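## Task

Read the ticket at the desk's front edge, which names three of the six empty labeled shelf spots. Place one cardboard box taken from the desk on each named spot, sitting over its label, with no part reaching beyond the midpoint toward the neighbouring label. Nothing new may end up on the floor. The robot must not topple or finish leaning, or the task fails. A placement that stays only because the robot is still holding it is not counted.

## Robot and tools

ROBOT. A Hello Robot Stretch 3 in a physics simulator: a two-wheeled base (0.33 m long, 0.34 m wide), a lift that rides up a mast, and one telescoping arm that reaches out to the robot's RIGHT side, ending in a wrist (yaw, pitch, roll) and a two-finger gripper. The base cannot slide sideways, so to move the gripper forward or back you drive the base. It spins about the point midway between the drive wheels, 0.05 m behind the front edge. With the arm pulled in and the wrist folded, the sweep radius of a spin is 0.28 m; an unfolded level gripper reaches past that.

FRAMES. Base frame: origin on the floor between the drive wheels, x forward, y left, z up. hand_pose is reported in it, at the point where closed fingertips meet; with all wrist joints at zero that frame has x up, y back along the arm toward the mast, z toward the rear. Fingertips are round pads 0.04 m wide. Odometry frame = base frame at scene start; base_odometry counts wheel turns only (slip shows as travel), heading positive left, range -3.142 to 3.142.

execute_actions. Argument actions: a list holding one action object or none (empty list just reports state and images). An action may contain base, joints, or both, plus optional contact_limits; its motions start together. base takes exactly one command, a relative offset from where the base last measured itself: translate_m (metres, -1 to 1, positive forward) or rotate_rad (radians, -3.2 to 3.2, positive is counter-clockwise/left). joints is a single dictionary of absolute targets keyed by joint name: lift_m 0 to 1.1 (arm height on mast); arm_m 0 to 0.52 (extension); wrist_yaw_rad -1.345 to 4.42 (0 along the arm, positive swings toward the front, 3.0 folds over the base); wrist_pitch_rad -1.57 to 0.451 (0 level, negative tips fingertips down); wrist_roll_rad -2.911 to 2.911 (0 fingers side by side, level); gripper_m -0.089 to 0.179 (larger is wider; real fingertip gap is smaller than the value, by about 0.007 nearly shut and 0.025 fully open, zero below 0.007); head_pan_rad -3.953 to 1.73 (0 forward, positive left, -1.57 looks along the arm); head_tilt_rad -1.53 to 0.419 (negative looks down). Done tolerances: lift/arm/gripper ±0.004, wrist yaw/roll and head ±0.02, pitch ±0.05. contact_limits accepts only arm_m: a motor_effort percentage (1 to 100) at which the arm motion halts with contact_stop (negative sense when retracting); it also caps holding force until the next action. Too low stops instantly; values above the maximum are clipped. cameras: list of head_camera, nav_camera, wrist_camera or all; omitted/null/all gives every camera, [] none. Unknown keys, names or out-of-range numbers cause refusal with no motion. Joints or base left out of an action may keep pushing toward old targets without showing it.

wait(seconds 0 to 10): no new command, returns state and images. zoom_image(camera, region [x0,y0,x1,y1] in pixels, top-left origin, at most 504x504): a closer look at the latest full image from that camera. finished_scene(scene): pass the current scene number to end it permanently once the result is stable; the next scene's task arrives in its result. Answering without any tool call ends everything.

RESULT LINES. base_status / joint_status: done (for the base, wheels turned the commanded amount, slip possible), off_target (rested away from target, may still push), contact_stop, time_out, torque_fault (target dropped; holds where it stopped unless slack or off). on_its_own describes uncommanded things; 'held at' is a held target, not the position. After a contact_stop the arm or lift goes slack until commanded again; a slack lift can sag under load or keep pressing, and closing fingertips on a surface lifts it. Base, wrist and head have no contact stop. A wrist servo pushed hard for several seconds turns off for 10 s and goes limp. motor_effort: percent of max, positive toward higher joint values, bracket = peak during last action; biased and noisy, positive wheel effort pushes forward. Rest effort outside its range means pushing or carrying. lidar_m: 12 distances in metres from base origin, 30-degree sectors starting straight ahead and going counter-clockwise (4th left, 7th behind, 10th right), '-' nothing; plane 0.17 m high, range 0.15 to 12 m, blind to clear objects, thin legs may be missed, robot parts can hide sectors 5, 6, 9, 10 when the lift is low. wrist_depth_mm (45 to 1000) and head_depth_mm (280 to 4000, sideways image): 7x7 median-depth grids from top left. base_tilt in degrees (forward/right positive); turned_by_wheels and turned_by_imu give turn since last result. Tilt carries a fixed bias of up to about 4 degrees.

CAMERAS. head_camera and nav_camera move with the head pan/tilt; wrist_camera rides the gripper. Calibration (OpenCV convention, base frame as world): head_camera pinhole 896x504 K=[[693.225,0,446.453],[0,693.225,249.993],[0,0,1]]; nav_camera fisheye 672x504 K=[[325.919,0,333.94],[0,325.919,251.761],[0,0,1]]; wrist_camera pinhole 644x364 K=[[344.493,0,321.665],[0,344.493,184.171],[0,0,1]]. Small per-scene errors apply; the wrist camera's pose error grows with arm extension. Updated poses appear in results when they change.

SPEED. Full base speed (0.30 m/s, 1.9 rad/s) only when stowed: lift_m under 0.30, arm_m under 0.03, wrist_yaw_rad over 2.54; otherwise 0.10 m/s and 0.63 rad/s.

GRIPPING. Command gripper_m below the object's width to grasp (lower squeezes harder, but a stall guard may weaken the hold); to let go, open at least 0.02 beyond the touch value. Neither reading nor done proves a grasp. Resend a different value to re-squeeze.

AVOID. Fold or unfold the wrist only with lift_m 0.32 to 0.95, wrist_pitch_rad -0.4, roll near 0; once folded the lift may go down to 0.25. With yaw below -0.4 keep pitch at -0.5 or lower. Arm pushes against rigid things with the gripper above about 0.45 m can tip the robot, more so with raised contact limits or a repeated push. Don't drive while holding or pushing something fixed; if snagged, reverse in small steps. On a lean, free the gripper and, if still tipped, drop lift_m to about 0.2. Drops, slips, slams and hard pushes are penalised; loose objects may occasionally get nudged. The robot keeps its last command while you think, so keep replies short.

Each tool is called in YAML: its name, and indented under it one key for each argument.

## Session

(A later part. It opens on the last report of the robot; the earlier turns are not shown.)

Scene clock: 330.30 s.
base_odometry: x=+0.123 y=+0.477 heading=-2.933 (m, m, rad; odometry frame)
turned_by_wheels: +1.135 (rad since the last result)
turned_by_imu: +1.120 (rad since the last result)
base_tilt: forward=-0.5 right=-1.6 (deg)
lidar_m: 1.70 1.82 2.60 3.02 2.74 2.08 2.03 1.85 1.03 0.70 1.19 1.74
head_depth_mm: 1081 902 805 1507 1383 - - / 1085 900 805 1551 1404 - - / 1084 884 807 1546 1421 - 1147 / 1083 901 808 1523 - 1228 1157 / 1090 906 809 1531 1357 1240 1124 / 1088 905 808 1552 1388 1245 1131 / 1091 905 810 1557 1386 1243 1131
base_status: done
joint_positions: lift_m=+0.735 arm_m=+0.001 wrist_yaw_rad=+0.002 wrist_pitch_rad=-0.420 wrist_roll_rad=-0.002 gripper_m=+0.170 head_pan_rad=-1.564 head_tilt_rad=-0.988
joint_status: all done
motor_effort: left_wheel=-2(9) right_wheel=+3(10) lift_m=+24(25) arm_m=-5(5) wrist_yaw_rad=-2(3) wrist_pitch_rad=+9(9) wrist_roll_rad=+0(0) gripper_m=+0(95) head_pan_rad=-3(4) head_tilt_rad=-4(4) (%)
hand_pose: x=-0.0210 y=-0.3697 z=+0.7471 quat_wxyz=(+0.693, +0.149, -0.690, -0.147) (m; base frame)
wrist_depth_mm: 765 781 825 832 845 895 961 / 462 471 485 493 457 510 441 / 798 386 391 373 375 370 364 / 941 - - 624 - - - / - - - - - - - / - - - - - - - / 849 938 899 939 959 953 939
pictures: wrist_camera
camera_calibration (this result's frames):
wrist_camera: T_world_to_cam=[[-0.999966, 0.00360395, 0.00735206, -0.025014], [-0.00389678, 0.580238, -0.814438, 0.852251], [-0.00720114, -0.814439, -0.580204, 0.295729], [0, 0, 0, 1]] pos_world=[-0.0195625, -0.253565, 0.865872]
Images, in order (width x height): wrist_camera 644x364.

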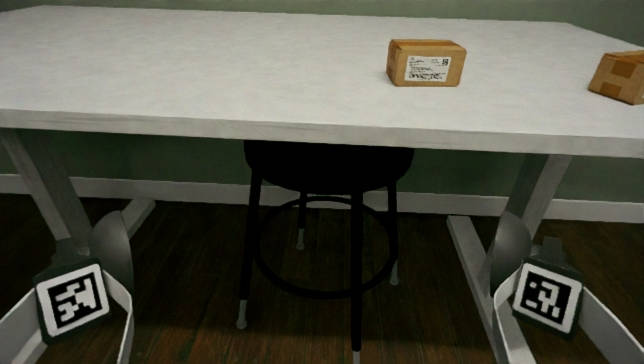

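execute_actions:
  actions:
    - {"base":{"translate_m":-0.14},"joints":{"arm_m":0.31}}
  cameras: ["wrist_camera"]

execute_actions:
  actions:
    - {"joints":{"arm_m":0.38,"lift_m":0.724}}
  cameras: ["wrist_camera"]

Scene clock: 336.97 s.
base_odometry: x=+0.260 y=+0.506 heading=-2.933 (m, m, rad; odometry frame)
turned_by_wheels: +0.000 (rad since the last result)
turned_by_imu: +0.001 (rad since the last result)
base_tilt: forward=-0.6 right=-1.5 (deg)
lidar_m: 1.84 1.96 2.80 3.06 2.54 1.94 1.89 1.84 0.97 0.70 0.88 1.88
head_depth_mm: 1079 899 804 1552 - - - / 1082 911 - - 1357 1244 1154 / 1084 950 - 1553 1380 1241 1156 / 1083 936 - 1522 1382 1241 1158 / 1089 906 798 1526 1387 1243 1126 / 1086 907 806 1525 1385 1244 1127 / 1087 906 807 1557 1378 1241 1130
base_status: done
joint_positions: lift_m=+0.735 arm_m=+0.310 wrist_yaw_rad=+0.001 wrist_pitch_rad=-0.420 wrist_roll_rad=-0.002 gripper_m=+0.170 head_pan_rad=-1.564 head_tilt_rad=-0.988
joint_status: all done
motor_effort: left_wheel=-2(8) right_wheel=+3(5) lift_m=+24(24) arm_m=+5(6) wrist_yaw_rad=-1(2) wrist_pitch_rad=+9(10) wrist_roll_rad=+0(0) gripper_m=+0(0) head_pan_rad=-3(3) head_tilt_rad=-5(4) (%)
hand_pose: x=-0.0212 y=-0.6787 z=+0.7471 quat_wxyz=(+0.693, +0.148, -0.690, -0.147) (m; base frame)
wrist_depth_mm: 743 721 744 727 738 700 721 / 469 470 473 481 488 509 521 / 331 338 340 347 344 354 359 / 259 260 252 187 247 273 274 / 217 216 209 202 212 228 225 / - 182 183 184 186 184 188 / 152 158 158 160 161 162 158
pictures: wrist_camera
camera_calibration (this result's frames):
wrist_camera: T_world_to_cam=[[-0.999962, 0.00478637, 0.00735205, -0.0233628], [-0.00321065, 0.580242, -0.814438, 1.03156], [-0.00816417, -0.81443, -0.580204, 0.0440485], [0, 0, 0, 1]] pos_world=[-0.0196902, -0.56257, 0.865872]
Images, in order (width x height): wrist_camera 644x364.

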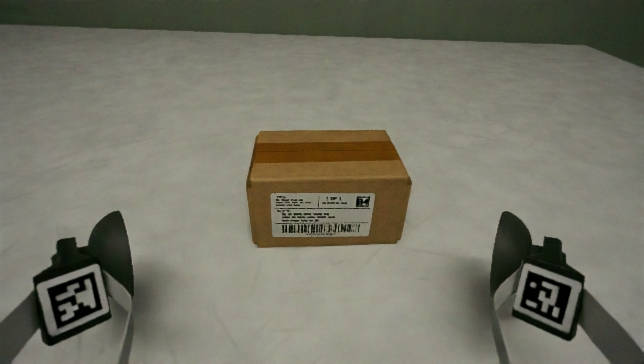

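Scene clock: 338.67 s.
base_odometry: x=+0.260 y=+0.506 heading=-2.933 (m, m, rad; odometry frame)
turned_by_wheels: +0.000 (rad since the last result)
turned_by_imu: +0.000 (rad since the last result)
base_tilt: forward=-0.6 right=-1.5 (deg)
lidar_m: 1.85 1.96 2.80 3.07 2.55 1.94 1.89 1.84 0.97 0.70 0.88 1.88
head_depth_mm: 1085 901 802 1557 1398 - - / 1079 922 797 - 1357 1247 1149 / 1085 959 788 1556 1379 1235 1159 / 1082 - 1350 1523 1377 1240 1159 / 1087 927 806 1521 1384 1240 1129 / 1087 903 806 1528 1381 1242 1129 / 1091 903 807 1550 1382 1241 1129
base_status: not commanded
joint_positions: lift_m=+0.724 arm_m=+0.380 wrist_yaw_rad=+0.001 wrist_pitch_rad=-0.420 wrist_roll_rad=-0.002 gripper_m=+0.170 head_pan_rad=-1.564 head_tilt_rad=-0.988
joint_status: all done
motor_effort: left_wheel=-2(2) right_wheel=+3(3) lift_m=+18(23) arm_m=+5(4) wrist_yaw_rad=-1(1) wrist_pitch_rad=+9(9) wrist_roll_rad=+0(0) gripper_m=+0(0) head_pan_rad=-3(3) head_tilt_rad=-3(5) (%)
hand_pose: x=-0.0212 y=-0.7487 z=+0.7365 quat_wxyz=(+0.693, +0.148, -0.690, -0.147) (m; base frame)
wrist_depth_mm: 682 703 672 665 660 650 657 / 426 429 445 452 460 470 479 / 308 309 316 321 325 326 333 / 241 241 242 159 230 253 255 / 200 201 133 129 131 213 207 / - 168 123 122 125 170 176 / 142 146 139 140 142 150 147
pictures: wrist_camera
camera_calibration (this result's frames):
wrist_camera: T_world_to_cam=[[-0.999962, 0.00478645, 0.0073521, -0.0229496], [-0.00321076, 0.580231, -0.814446, 1.06353], [-0.00816422, -0.814438, -0.580193, -0.0191395], [0, 0, 0, 1]] pos_world=[-0.0196902, -0.63257, 0.855251]
Images, in order (width x height): wrist_camera 644x364.

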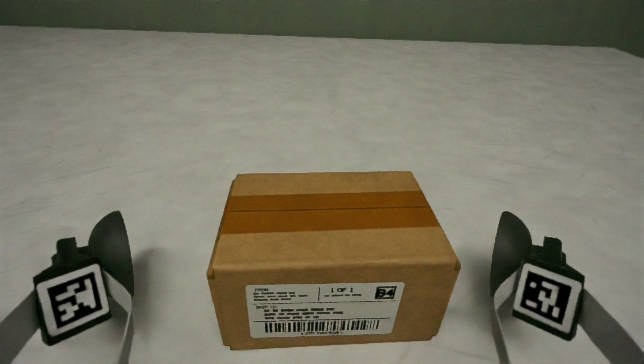

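execute_actions:
  actions:
    - {"base":{"translate_m":-0.008},"joints":{"gripper_m":0.06}}
  cameras: []

execute_actions:
  actions:
    - {"joints":{"lift_m":0.75}}
  cameras: []

execute_actions:
  actions:
    - {"joints":{"arm_m":0,"wrist_yaw_rad":2.6}}
  cameras: []

execute_actions:
  actions:
    - {"base":{"rotate_rad":1.865},"joints":{"lift_m":0.29}}
  cameras: []

execute_actions:
  actions:
    - {"base":{"translate_m":1.0}}
  cameras: []

execute_actions:
  actions:
    - {"base":{"translate_m":1.0}}
  cameras: []

execute_actions:
  actions:
    - {"base":{"translate_m":0.71}}
  cameras: []

execute_actions:
  actions:
    - {"base":{"rotate_rad":1.2},"joints":{"lift_m":0.675,"wrist_yaw_rad":0}}
  cameras: ["wrist_camera","head_camera"]

Scene clock: 356.60 s.
base_odometry: x=+0.268 y=+0.507 heading=-2.933 (m, m, rad; odometry frame)
turned_by_wheels: +0.000 (rad since the last result)
turned_by_imu: +0.001 (rad since the last result)
base_tilt: forward=-0.5 right=-1.6 (deg)
lidar_m: 1.85 1.97 2.81 3.07 2.54 1.93 1.88 1.84 0.97 0.70 0.88 1.89
head_depth_mm: 1082 903 805 1581 1405 - - / 1082 922 796 - 1363 1238 1147 / 1087 948 788 1549 1378 1240 1156 / 1085 - 1365 1552 1377 1242 1159 / 1086 925 805 1530 1387 1243 1126 / 1085 900 806 1523 1383 1243 1127 / 1089 904 806 1528 1380 1241 1132
base_status: done
joint_positions: lift_m=+0.724 arm_m=+0.380 wrist_yaw_rad=+0.001 wrist_pitch_rad=-0.420 wrist_roll_rad=-0.002 gripper_m=+0.061 head_pan_rad=-1.564 head_tilt_rad=-0.988
joint_status: all done
motor_effort: left_wheel=-2(6) right_wheel=+2(7) lift_m=+18(17) arm_m=+5(5) wrist_yaw_rad=-1(1) wrist_pitch_rad=+9(9) wrist_roll_rad=+0(0) gripper_m=-23(99) head_pan_rad=-3(3) head_tilt_rad=-4(3) (%)
hand_pose: x=-0.0212 y=-0.7488 z=+0.7365 quat_wxyz=(+0.693, +0.148, -0.690, -0.147) (m; base frame)
wrist_depth_mm: 687 672 674 656 670 643 653 / 423 433 448 448 466 469 473 / 310 310 316 317 325 330 334 / 242 242 165 157 239 253 257 / 198 203 128 129 130 208 207 / 168 - 124 129 134 179 176 / 150 143 139 144 147 146 151
pictures: none
No camera images: the call's "cameras" was empty. Leave "cameras" out to get every camera's image.

Scene clock: 357.60 s.
base_odometry: x=+0.268 y=+0.507 heading=-2.933 (m, m, rad; odometry frame)
turned_by_wheels: +0.000 (rad since the last result)
turned_by_imu: +0.000 (rad since the last result)
base_tilt: forward=-0.5 right=-1.5 (deg)
lidar_m: 1.85 1.97 2.82 3.05 2.54 1.94 1.89 1.84 0.97 0.70 0.88 1.89
head_depth_mm: 1080 900 805 1577 - - - / 1084 924 - - 1359 1241 1157 / 1083 - 788 1551 1382 1243 1158 / 1082 - 790 1551 1385 1241 1160 / 1087 905 807 1527 1379 1237 1127 / 1086 904 808 1531 1383 1239 1130 / 1089 905 807 1525 1379 1242 1129
base_status: not commanded
joint_positions: lift_m=+0.750 arm_m=+0.380 wrist_yaw_rad=+0.001 wrist_pitch_rad=-0.425 wrist_roll_rad=-0.002 gripper_m=+0.061 head_pan_rad=-1.564 head_tilt_rad=-0.988
joint_status: all done
motor_effort: left_wheel=-2(2) right_wheel=+2(2) lift_m=+25(30) arm_m=+5(5) wrist_yaw_rad=-1(1) wrist_pitch_rad=+12(12) wrist_roll_rad=+0(0) gripper_m=-23(23) head_pan_rad=-4(3) head_tilt_rad=-3(4) (%)
hand_pose: x=-0.0212 y=-0.7481 z=+0.7610 quat_wxyz=(+0.692, +0.150, -0.690, -0.149) (m; base frame)
wrist_depth_mm: 696 683 660 672 683 655 666 / 497 500 511 525 531 549 548 / 364 360 369 372 381 381 391 / 282 282 275 162 282 296 301 / 232 238 129 130 131 238 242 / 197 - 124 129 134 210 205 / 176 168 140 145 169 172 178
pictures: none
No camera images: the call's "cameras" was empty. Leave "cameras" out to get every camera's image.

Scene clock: 361.60 s.
base_odometry: x=+0.268 y=+0.507 heading=-2.933 (m, m, rad; odometry frame)
turned_by_wheels: +0.000 (rad since the last result)
turned_by_imu: +0.001 (rad since the last result)
base_tilt: forward=-0.5 right=-1.5 (deg)
lidar_m: 1.85 1.97 2.82 3.06 2.54 1.93 1.89 1.83 0.97 0.69 0.88 1.89
head_depth_mm: 1083 902 806 1551 1399 - - / 1083 903 804 1495 1398 - 1152 / 1086 903 807 1556 1401 - 1157 / 1086 902 807 1546 1421 - - / 1085 905 809 1524 1401 1223 1158 / 1082 906 808 1530 1385 1241 1126 / 1089 905 808 1526 1384 1240 1128
base_status: not commanded
joint_positions: lift_m=+0.750 arm_m=+0.001 wrist_yaw_rad=+2.598 wrist_pitch_rad=-0.425 wrist_roll_rad=-0.002 gripper_m=+0.061 head_pan_rad=-1.564 head_tilt_rad=-0.988
joint_status: all done
motor_effort: left_wheel=-2(1) right_wheel=+3(3) lift_m=+25(25) arm_m=-5(5) wrist_yaw_rad=+2(2) wrist_pitch_rad=+12(12) wrist_roll_rad=+0(0) gripper_m=-23(23) head_pan_rad=-3(3) head_tilt_rad=-4(3) (%)
hand_pose: x=+0.0944 y=+0.0456 z=+0.7610 quat_wxyz=(+0.330, +0.705, -0.041, +0.627) (m; base frame)
wrist_depth_mm: - - - - - - - / - - - - - - - / - - - - - - - / - - - 163 - - - / - - 129 130 130 - - / - - 124 129 134 - - / - 923 141 145 897 908 967
pictures: none
No camera images: the call's "cameras" was empty. Leave "cameras" out to get every camera's image.

Scene clock: 366.60 s.
base_odometry: x=+0.268 y=+0.507 heading=-1.068 (m, m, rad; odometry frame)
turned_by_wheels: +1.865 (rad since the last result)
turned_by_imu: +1.841 (rad since the last result)
base_tilt: forward=-0.5 right=-1.6 (deg)
lidar_m: 3.13 2.09 1.88 1.89 1.51 0.96 0.70 1.28 1.85 1.86 2.29 3.08
head_depth_mm: 1720 1943 1774 1554 1377 1238 1125 / 1770 1967 1775 1556 1380 1240 1159 / 1815 2020 1766 1559 1380 1241 - / 1877 2067 1779 1551 1386 1249 - / 1953 2066 1785 1553 1382 1245 1127 / 1991 2071 1780 1552 1392 1242 1128 / 2069 2069 1773 1556 1382 1241 1132
base_status: done
joint_positions: lift_m=+0.290 arm_m=+0.001 wrist_yaw_rad=+2.598 wrist_pitch_rad=-0.426 wrist_roll_rad=-0.002 gripper_m=+0.061 head_pan_rad=-1.564 head_tilt_rad=-0.988
joint_status: all done
motor_effort: left_wheel=-3(8) right_wheel=+4(8) lift_m=+18(23) arm_m=-5(5) wrist_yaw_rad=+2(1) wrist_pitch_rad=+12(12) wrist_roll_rad=+0(0) gripper_m=-23(23) head_pan_rad=-3(3) head_tilt_rad=-5(3) (%)
hand_pose: x=+0.0943 y=+0.0455 z=+0.3011 quat_wxyz=(+0.330, +0.705, -0.041, +0.627) (m; base frame)
wrist_depth_mm: - - - - - - - / - - - - - - - / 949 942 944 967 997 - - / 735 733 700 162 735 781 773 / 603 610 129 130 130 638 635 / 508 - 124 129 133 550 545 / - - 138 145 439 445 465
pictures: none
No camera images: the call's "cameras" was empty. Leave "cameras" out to get every camera's image.

Scene clock: 371.77 s.
base_odometry: x=+0.750 y=-0.369 heading=-1.068 (m, m, rad; odometry frame)
turned_by_wheels: +0.000 (rad since the last result)
turned_by_imu: +0.006 (rad since the last result)
base_tilt: forward=-0.6 right=-1.4 (deg)
lidar_m: 2.16 1.71 1.54 1.55 1.89 1.84 1.68 2.43 2.21 2.23 2.38 2.18
head_depth_mm: 2077 2080 1779 1543 1378 1239 1125 / 2120 2070 1778 1551 1378 1241 1153 / 2177 2080 1773 1559 1386 1236 - / 2247 2080 1781 1558 1376 1252 - / 2289 2067 1775 1554 1385 1241 1126 / 2319 2078 1769 1549 1383 1243 1124 / 2375 2074 1773 1554 1384 1237 1127
base_status: done
joint_positions: lift_m=+0.290 arm_m=+0.001 wrist_yaw_rad=+2.598 wrist_pitch_rad=-0.426 wrist_roll_rad=-0.002 gripper_m=+0.061 head_pan_rad=-1.564 head_tilt_rad=-0.988
joint_status: not commanded
motor_effort: left_wheel=-2(8) right_wheel=+3(11) lift_m=+18(18) arm_m=-5(5) wrist_yaw_rad=+2(2) wrist_pitch_rad=+12(12) wrist_roll_rad=+0(0) gripper_m=-23(23) head_pan_rad=-3(4) head_tilt_rad=-4(5) (%)
hand_pose: x=+0.0943 y=+0.0455 z=+0.3010 quat_wxyz=(+0.330, +0.705, -0.041, +0.627) (m; base frame)
wrist_depth_mm: - - - - - - - / - - - - - - - / 926 946 948 980 984 992 - / 727 743 715 162 728 760 788 / 587 617 129 130 131 631 617 / 521 - 124 129 134 548 534 / - - 138 146 444 444 466
pictures: none
No camera images: the call's "cameras" was empty. Leave "cameras" out to get every camera's image.

Scene clock: 376.93 s.
base_odometry: x=+1.231 y=-1.246 heading=-1.069 (m, m, rad; odometry frame)
turned_by_wheels: +0.000 (rad since the last result)
turned_by_imu: +0.006 (rad since the last result)
base_tilt: forward=-0.6 right=-1.6 (deg)
lidar_m: 1.36 1.32 1.20 1.20 1.48 2.91 2.68 2.83 2.56 2.20 1.43 1.22
head_depth_mm: 2327 2075 1768 1549 1381 1234 1122 / 2363 2077 1778 1554 1378 1238 1159 / 2421 2077 1775 1558 1381 1239 - / 2285 2082 1766 1551 1385 1252 - / 2194 2060 1771 1556 1377 1240 1127 / 2351 2070 1777 1555 1382 1249 1125 / 2411 2043 1779 1555 1383 1239 1130
base_status: done
joint_positions: lift_m=+0.290 arm_m=+0.001 wrist_yaw_rad=+2.598 wrist_pitch_rad=-0.426 wrist_roll_rad=-0.002 gripper_m=+0.061 head_pan_rad=-1.564 head_tilt_rad=-0.988
joint_status: not commanded
motor_effort: left_wheel=-2(6) right_wheel=+4(12) lift_m=+19(18) arm_m=-5(5) wrist_yaw_rad=+1(1) wrist_pitch_rad=+12(12) wrist_roll_rad=+0(0) gripper_m=-23(23) head_pan_rad=-3(3) head_tilt_rad=-4(5) (%)
hand_pose: x=+0.0943 y=+0.0455 z=+0.3010 quat_wxyz=(+0.330, +0.705, -0.041, +0.627) (m; base frame)
wrist_depth_mm: - - - - - - - / - - - - - - - / 926 932 969 921 982 995 - / 741 738 706 163 712 756 758 / 608 616 129 130 131 613 633 / 513 - 124 129 134 551 535 / - - 137 145 445 442 461
pictures: none
No camera images: the call's "cameras" was empty. Leave "cameras" out to get every camera's image.

Scene clock: 381.07 s.
base_odometry: x=+1.573 y=-1.868 heading=-1.069 (m, m, rad; odometry frame)
turned_by_wheels: +0.000 (rad since the last result)
turned_by_imu: +0.004 (rad since the last result)
base_tilt: forward=-0.4 right=-1.4 (deg)
lidar_m: 0.67 0.66 0.95 0.96 1.17 2.31 3.38 3.08 2.34 1.16 0.66 0.80
head_depth_mm: 2300 2064 1772 1557 1372 1242 1123 / 2220 2072 1776 1549 1377 1234 1160 / 2405 2078 1780 1551 1380 1244 - / 1925 2005 1784 1549 1382 1249 - / 1554 1872 1699 1557 1383 1239 1128 / 1130 1297 1593 1559 1377 1242 1131 / 1123 1341 1611 1549 1379 1244 1131
base_status: done
joint_positions: lift_m=+0.290 arm_m=+0.001 wrist_yaw_rad=+2.598 wrist_pitch_rad=-0.426 wrist_roll_rad=-0.002 gripper_m=+0.061 head_pan_rad=-1.564 head_tilt_rad=-0.988
joint_status: not commanded
motor_effort: left_wheel=-3(4) right_wheel=+3(11) lift_m=+18(18) arm_m=-5(5) wrist_yaw_rad=+2(2) wrist_pitch_rad=+12(12) wrist_roll_rad=+0(0) gripper_m=-23(23) head_pan_rad=-3(3) head_tilt_rad=-4(4) (%)
hand_pose: x=+0.0943 y=+0.0455 z=+0.3010 quat_wxyz=(+0.330, +0.705, -0.041, +0.627) (m; base frame)
wrist_depth_mm: 812 835 884 883 - - 505 / 872 923 956 - - - 547 / 898 912 974 995 - - 579 / 731 723 739 162 727 735 595 / 605 612 129 129 131 613 524 / 507 - 124 129 134 551 514 / - - 137 145 437 443 468
pictures: none
No camera images: the call's "cameras" was empty. Leave "cameras" out to get every camera's image.

Scene clock: 385.40 s.
base_odometry: x=+1.573 y=-1.868 heading=+0.131 (m, m, rad; odometry frame)
turned_by_wheels: +1.200 (rad since the last result)
turned_by_imu: +1.184 (rad since the last result)
base_tilt: forward=-0.5 right=-1.5 (deg)
lidar_m: 0.95 0.98 1.33 3.48 3.38 2.93 2.34 1.16 0.66 0.81 0.66 0.99
head_depth_mm: 783 901 879 1073 1358 - - / 774 912 877 1362 1316 - - / 767 904 879 1345 1312 - - / 757 889 880 1267 633 1223 1146 / 749 878 880 1310 1291 1241 1130 / 743 868 879 1312 1289 1242 1128 / 736 858 837 1281 1270 1241 1133
base_status: done
joint_positions: lift_m=+0.675 arm_m=+0.001 wrist_yaw_rad=+0.003 wrist_pitch_rad=-0.427 wrist_roll_rad=-0.002 gripper_m=+0.061 head_pan_rad=-1.564 head_tilt_rad=-0.988
joint_status: all done
motor_effort: left_wheel=-2(9) right_wheel=+3(10) lift_m=+25(26) arm_m=-5(5) wrist_yaw_rad=-2(0) wrist_pitch_rad=+12(13) wrist_roll_rad=+0(0) gripper_m=-23(23) head_pan_rad=-3(3) head_tilt_rad=-4(6) (%)
hand_pose: x=-0.0210 y=-0.3689 z=+0.6855 quat_wxyz=(+0.692, +0.151, -0.690, -0.149) (m; base frame)
wrist_depth_mm: 502 509 506 525 519 527 417 / 406 444 519 527 535 527 413 / 363 362 370 378 380 383 381 / 343 652 339 163 348 535 400 / 546 698 129 130 131 586 453 / 546 - 124 129 133 539 905 / 533 733 140 146 736 660 833
pictures: head_camera (sideways: a quarter turn clockwise sets it upright), wrist_camera
camera_calibration (this result's frames):
head_camera: T_world_to_cam=[[0.0290908, 0.827589, -0.56058, 0.749662], [0.999128, -0.0408797, -0.0085022, 0.00488876], [-0.0299527, -0.559844, -0.828057, 1.03104], [0, 0, 0, 1]] pos_world=[0.00418948, -0.0429941, 1.27404]
wrist_camera: T_world_to_cam=[[-0.999966, 0.00352773, 0.00740115, -0.0246234], [-0.0039315, 0.585836, -0.81042, 0.800907], [-0.00719481, -0.810422, -0.585803, 0.266021], [0, 0, 0, 1]] pos_world=[-0.0195598, -0.253524, 0.805089]
Images, in order (width x height): head_camera 896x504, wrist_camera 644x364.

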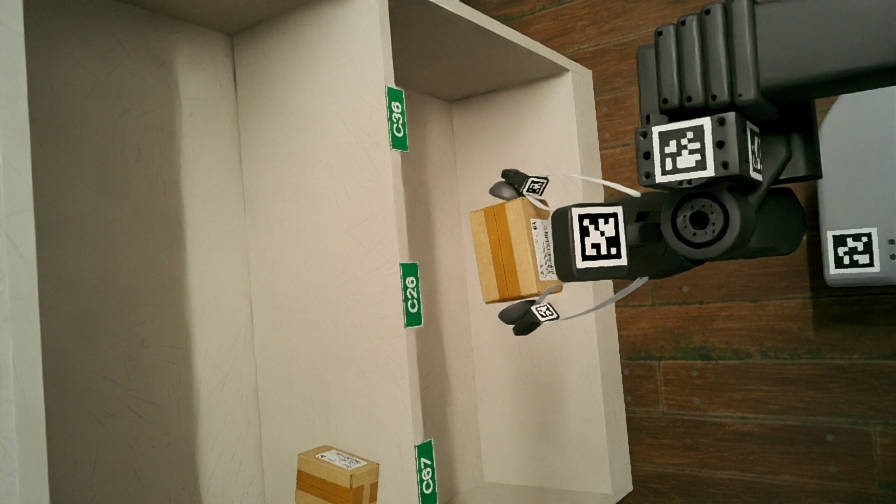

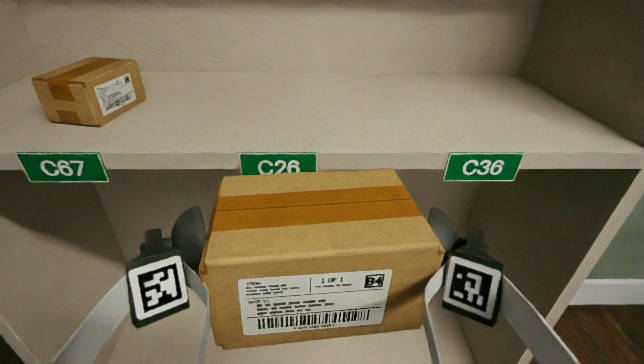

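execute_actions:
  actions:
    - {"base":{"translate_m":0.045},"joints":{"arm_m":0.27}}
  cameras: []

execute_actions:
  actions:
    - {"joints":{"lift_m":0.649}}
  cameras: []

execute_actions:
  actions:
    - {"joints":{"gripper_m":0.15}}
  cameras: []

execute_actions:
  actions:
    - {"joints":{"arm_m":0.05,"head_pan_rad":-2.6,"head_tilt_rad":-0.5}}

Scene clock: 395.80 s.
base_odometry: x=+1.617 y=-1.862 heading=+0.131 (m, m, rad; odometry frame)
turned_by_wheels: +0.000 (rad since the last result)
turned_by_imu: +0.002 (rad since the last result)
base_tilt: forward=-0.4 right=-1.5 (deg)
lidar_m: 0.90 0.93 1.27 3.38 3.63 2.96 2.38 1.20 0.69 0.80 0.64 0.94
head_depth_mm: 780 921 880 1159 1314 1256 - / 771 912 895 - - 1239 - / 765 900 918 1377 1313 1243 1155 / 757 891 928 1384 1316 1241 1158 / 749 879 889 1331 1307 1238 1125 / 741 866 864 1310 1294 1241 1128 / 733 858 831 1212 1270 1244 1129
base_status: done
joint_positions: lift_m=+0.675 arm_m=+0.270 wrist_yaw_rad=+0.001 wrist_pitch_rad=-0.427 wrist_roll_rad=-0.002 gripper_m=+0.061 head_pan_rad=-1.564 head_tilt_rad=-0.988
joint_status: all done
motor_effort: left_wheel=-2(5) right_wheel=+3(8) lift_m=+25(25) arm_m=+5(5) wrist_yaw_rad=-1(2) wrist_pitch_rad=+13(13) wrist_roll_rad=+0(0) gripper_m=-23(23) head_pan_rad=-3(3) head_tilt_rad=-4(3) (%)
hand_pose: x=-0.0212 y=-0.6379 z=+0.6855 quat_wxyz=(+0.692, +0.151, -0.690, -0.149) (m; base frame)
wrist_depth_mm: 261 263 267 270 270 272 275 / 282 285 286 289 294 298 299 / 304 308 316 314 319 327 332 / 284 288 277 162 284 298 299 / 233 239 129 129 130 243 244 / 199 - 124 129 134 211 208 / 176 169 141 145 172 171 178
pictures: none
No camera images: the call's "cameras" was empty. Leave "cameras" out to get every camera's image.

Scene clock: 396.80 s.
base_odometry: x=+1.617 y=-1.862 heading=+0.131 (m, m, rad; odometry frame)
turned_by_wheels: +0.000 (rad since the last result)
turned_by_imu: +0.000 (rad since the last result)
base_tilt: forward=-0.5 right=-1.4 (deg)
lidar_m: 0.90 0.94 1.27 3.37 3.64 2.97 2.39 1.20 0.69 0.80 0.64 0.94
head_depth_mm: 780 920 877 1160 1317 1259 - / 772 912 877 1362 - - - / 764 899 917 1379 1311 1235 1159 / 756 888 917 1367 1307 1239 1158 / 749 878 879 1338 1309 1239 1129 / 742 867 863 1313 1297 1240 1127 / 736 859 829 1212 1274 1238 1129
base_status: not commanded
joint_positions: lift_m=+0.649 arm_m=+0.270 wrist_yaw_rad=+0.001 wrist_pitch_rad=-0.422 wrist_roll_rad=-0.002 gripper_m=+0.061 head_pan_rad=-1.564 head_tilt_rad=-0.988
joint_status: all done
motor_effort: left_wheel=-2(2) right_wheel=+3(3) lift_m=+18(22) arm_m=+5(5) wrist_yaw_rad=-1(1) wrist_pitch_rad=+10(12) wrist_roll_rad=+0(0) gripper_m=-23(23) head_pan_rad=-4(3) head_tilt_rad=-5(3) (%)
hand_pose: x=-0.0212 y=-0.6384 z=+0.6609 quat_wxyz=(+0.693, +0.149, -0.690, -0.148) (m; base frame)
wrist_depth_mm: 259 262 265 268 273 271 277 / 281 281 286 288 295 298 297 / 294 295 301 305 309 312 314 / 244 246 226 159 242 254 255 / 198 204 128 129 131 207 208 / 168 - 124 129 134 181 177 / 151 144 140 143 146 149 152
pictures: none
No camera images: the call's "cameras" was empty. Leave "cameras" out to get every camera's image.

Scene clock: 398.20 s.
base_odometry: x=+1.617 y=-1.862 heading=+0.131 (m, m, rad; odometry frame)
turned_by_wheels: +0.000 (rad since the last result)
turned_by_imu: +0.000 (rad since the last result)
base_tilt: forward=-0.5 right=-1.4 (deg)
lidar_m: 0.90 0.94 1.27 3.38 3.63 2.97 2.38 1.20 0.69 0.81 0.64 0.94
head_depth_mm: 782 921 878 1163 1315 1257 - / 773 909 879 1370 - - - / 766 900 915 1379 1310 1245 1157 / 756 887 918 1370 1313 1238 1158 / 750 877 881 1335 1308 1241 1128 / 744 866 862 1309 1292 1242 1131 / 733 858 828 1203 1274 1241 1129
base_status: not commanded
joint_positions: lift_m=+0.649 arm_m=+0.270 wrist_yaw_rad=+0.001 wrist_pitch_rad=-0.422 wrist_roll_rad=-0.002 gripper_m=+0.150 head_pan_rad=-1.564 head_tilt_rad=-0.988
joint_status: all done
motor_effort: left_wheel=-2(3) right_wheel=+3(3) lift_m=+18(17) arm_m=+5(5) wrist_yaw_rad=-1(1) wrist_pitch_rad=+10(10) wrist_roll_rad=+0(0) gripper_m=+0(95) head_pan_rad=-3(3) head_tilt_rad=-5(5) (%)
hand_pose: x=-0.0212 y=-0.6385 z=+0.6610 quat_wxyz=(+0.693, +0.149, -0.690, -0.148) (m; base frame)
wrist_depth_mm: 261 261 265 266 270 271 277 / 281 285 287 290 294 295 298 / 295 298 306 307 311 315 319 / 244 244 235 160 240 255 258 / 200 206 134 130 136 214 208 / 174 165 125 129 138 - 176 / 143 148 140 144 147 151 152
pictures: none
No camera images: the call's "cameras" was empty. Leave "cameras" out to get every camera's image.

Scene clock: 401.07 s.
base_odometry: x=+1.617 y=-1.862 heading=+0.131 (m, m, rad; odometry frame)
turned_by_wheels: +0.000 (rad since the last result)
turned_by_imu: +0.001 (rad since the last result)
base_tilt: forward=-0.3 right=-1.6 (deg)
lidar_m: 0.90 0.94 1.27 3.38 3.65 2.97 2.38 1.20 0.69 0.81 0.64 0.94
head_depth_mm: 2452 2640 2771 2544 2046 1625 1354 / 1669 1819 2835 2505 2055 1637 1358 / 1696 1793 1996 1927 1955 1639 1362 / 1055 1126 1230 1351 1500 1601 1370 / 1072 1164 1278 1413 1594 1650 1365 / 1129 1219 1314 1404 1494 1547 1382 / 1058 1107 1163 1219 1275 1351 977
base_status: not commanded
joint_positions: lift_m=+0.649 arm_m=+0.050 wrist_yaw_rad=+0.001 wrist_pitch_rad=-0.421 wrist_roll_rad=-0.002 gripper_m=+0.150 head_pan_rad=-2.593 head_tilt_rad=-0.507
joint_status: all done
motor_effort: left_wheel=-2(3) right_wheel=+3(3) lift_m=+17(17) arm_m=-5(6) wrist_yaw_rad=-1(1) wrist_pitch_rad=+10(10) wrist_roll_rad=+0(0) gripper_m=+0(0) head_pan_rad=-4(42) head_tilt_rad=+2(24) (%)
hand_pose: x=-0.0212 y=-0.4194 z=+0.6612 quat_wxyz=(+0.693, +0.149, -0.690, -0.147) (m; base frame)
wrist_depth_mm: 456 460 452 464 473 479 457 / 303 339 447 315 464 473 451 / 313 314 315 323 327 335 338 / 281 288 609 288 619 571 301 / 478 640 677 680 685 630 473 / 458 738 775 770 779 - 464 / 519 696 717 732 721 696 508
pictures: head_camera (sideways: a quarter turn clockwise sets it upright), nav_camera (sideways: a quarter turn counterclockwise sets it upright), wrist_camera
camera_calibration (this result's frames):
head_camera: T_world_to_cam=[[0.422909, 0.217523, -0.879677, 1.16315], [0.481311, -0.876427, 0.0146735, -0.0221267], [-0.767781, -0.429604, -0.475345, 0.57676], [0, 0, 0, 1]] pos_world=[-0.0384308, -0.0246255, 1.29768]
nav_camera: T_world_to_cam=[[-0.448404, -0.260881, 0.854913, -1.06836], [-0.518321, 0.855116, -0.0109177, 0.0646843], [-0.728202, -0.448015, -0.518657, 0.63605], [0, 0, 0, 1]] pos_world=[0.0176428, -0.0490676, 1.24395]
wrist_camera: T_world_to_cam=[[-0.999962, 0.00469822, 0.00736628, -0.0240023], [-0.00326473, 0.581113, -0.813816, 0.811086], [-0.00810413, -0.813809, -0.581075, 0.206309], [0, 0, 0, 1]] pos_world=[-0.0196814, -0.303324, 0.780133]
Images, in order (width x height): head_camera 896x504, nav_camera 672x504, wrist_camera 644x364.

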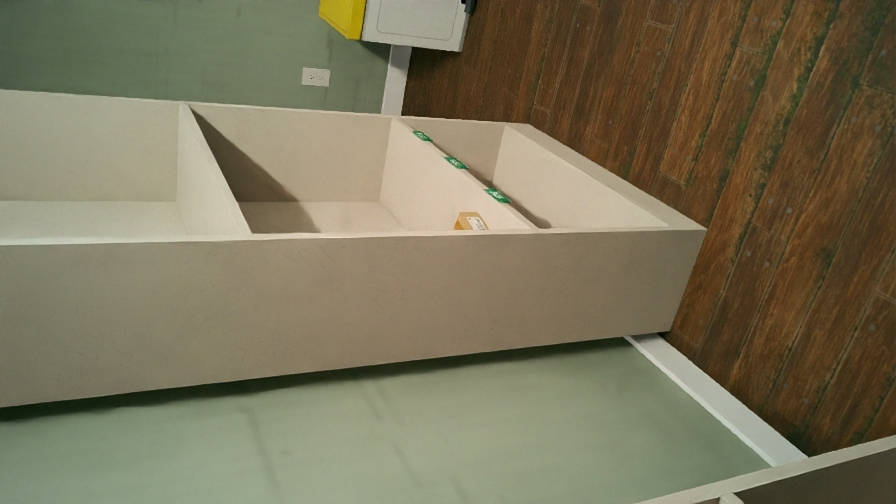

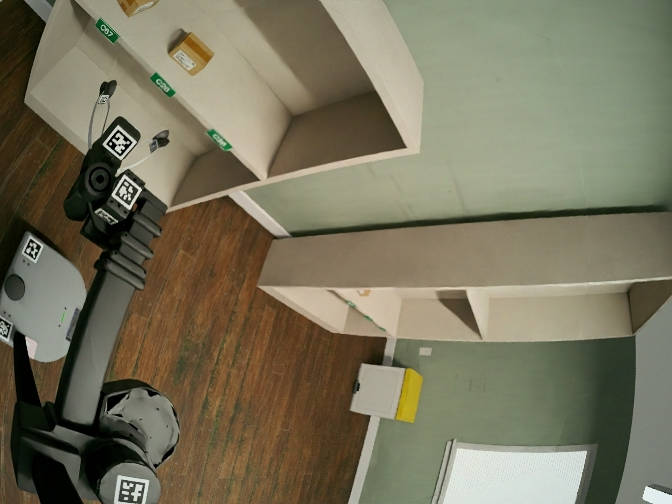

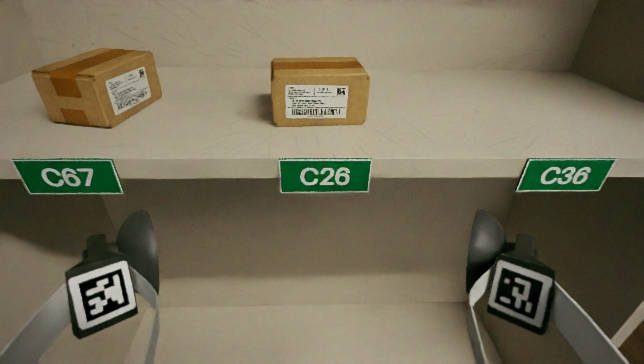

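finished_scene:
  scene: 1

The scene is finished: the task was done.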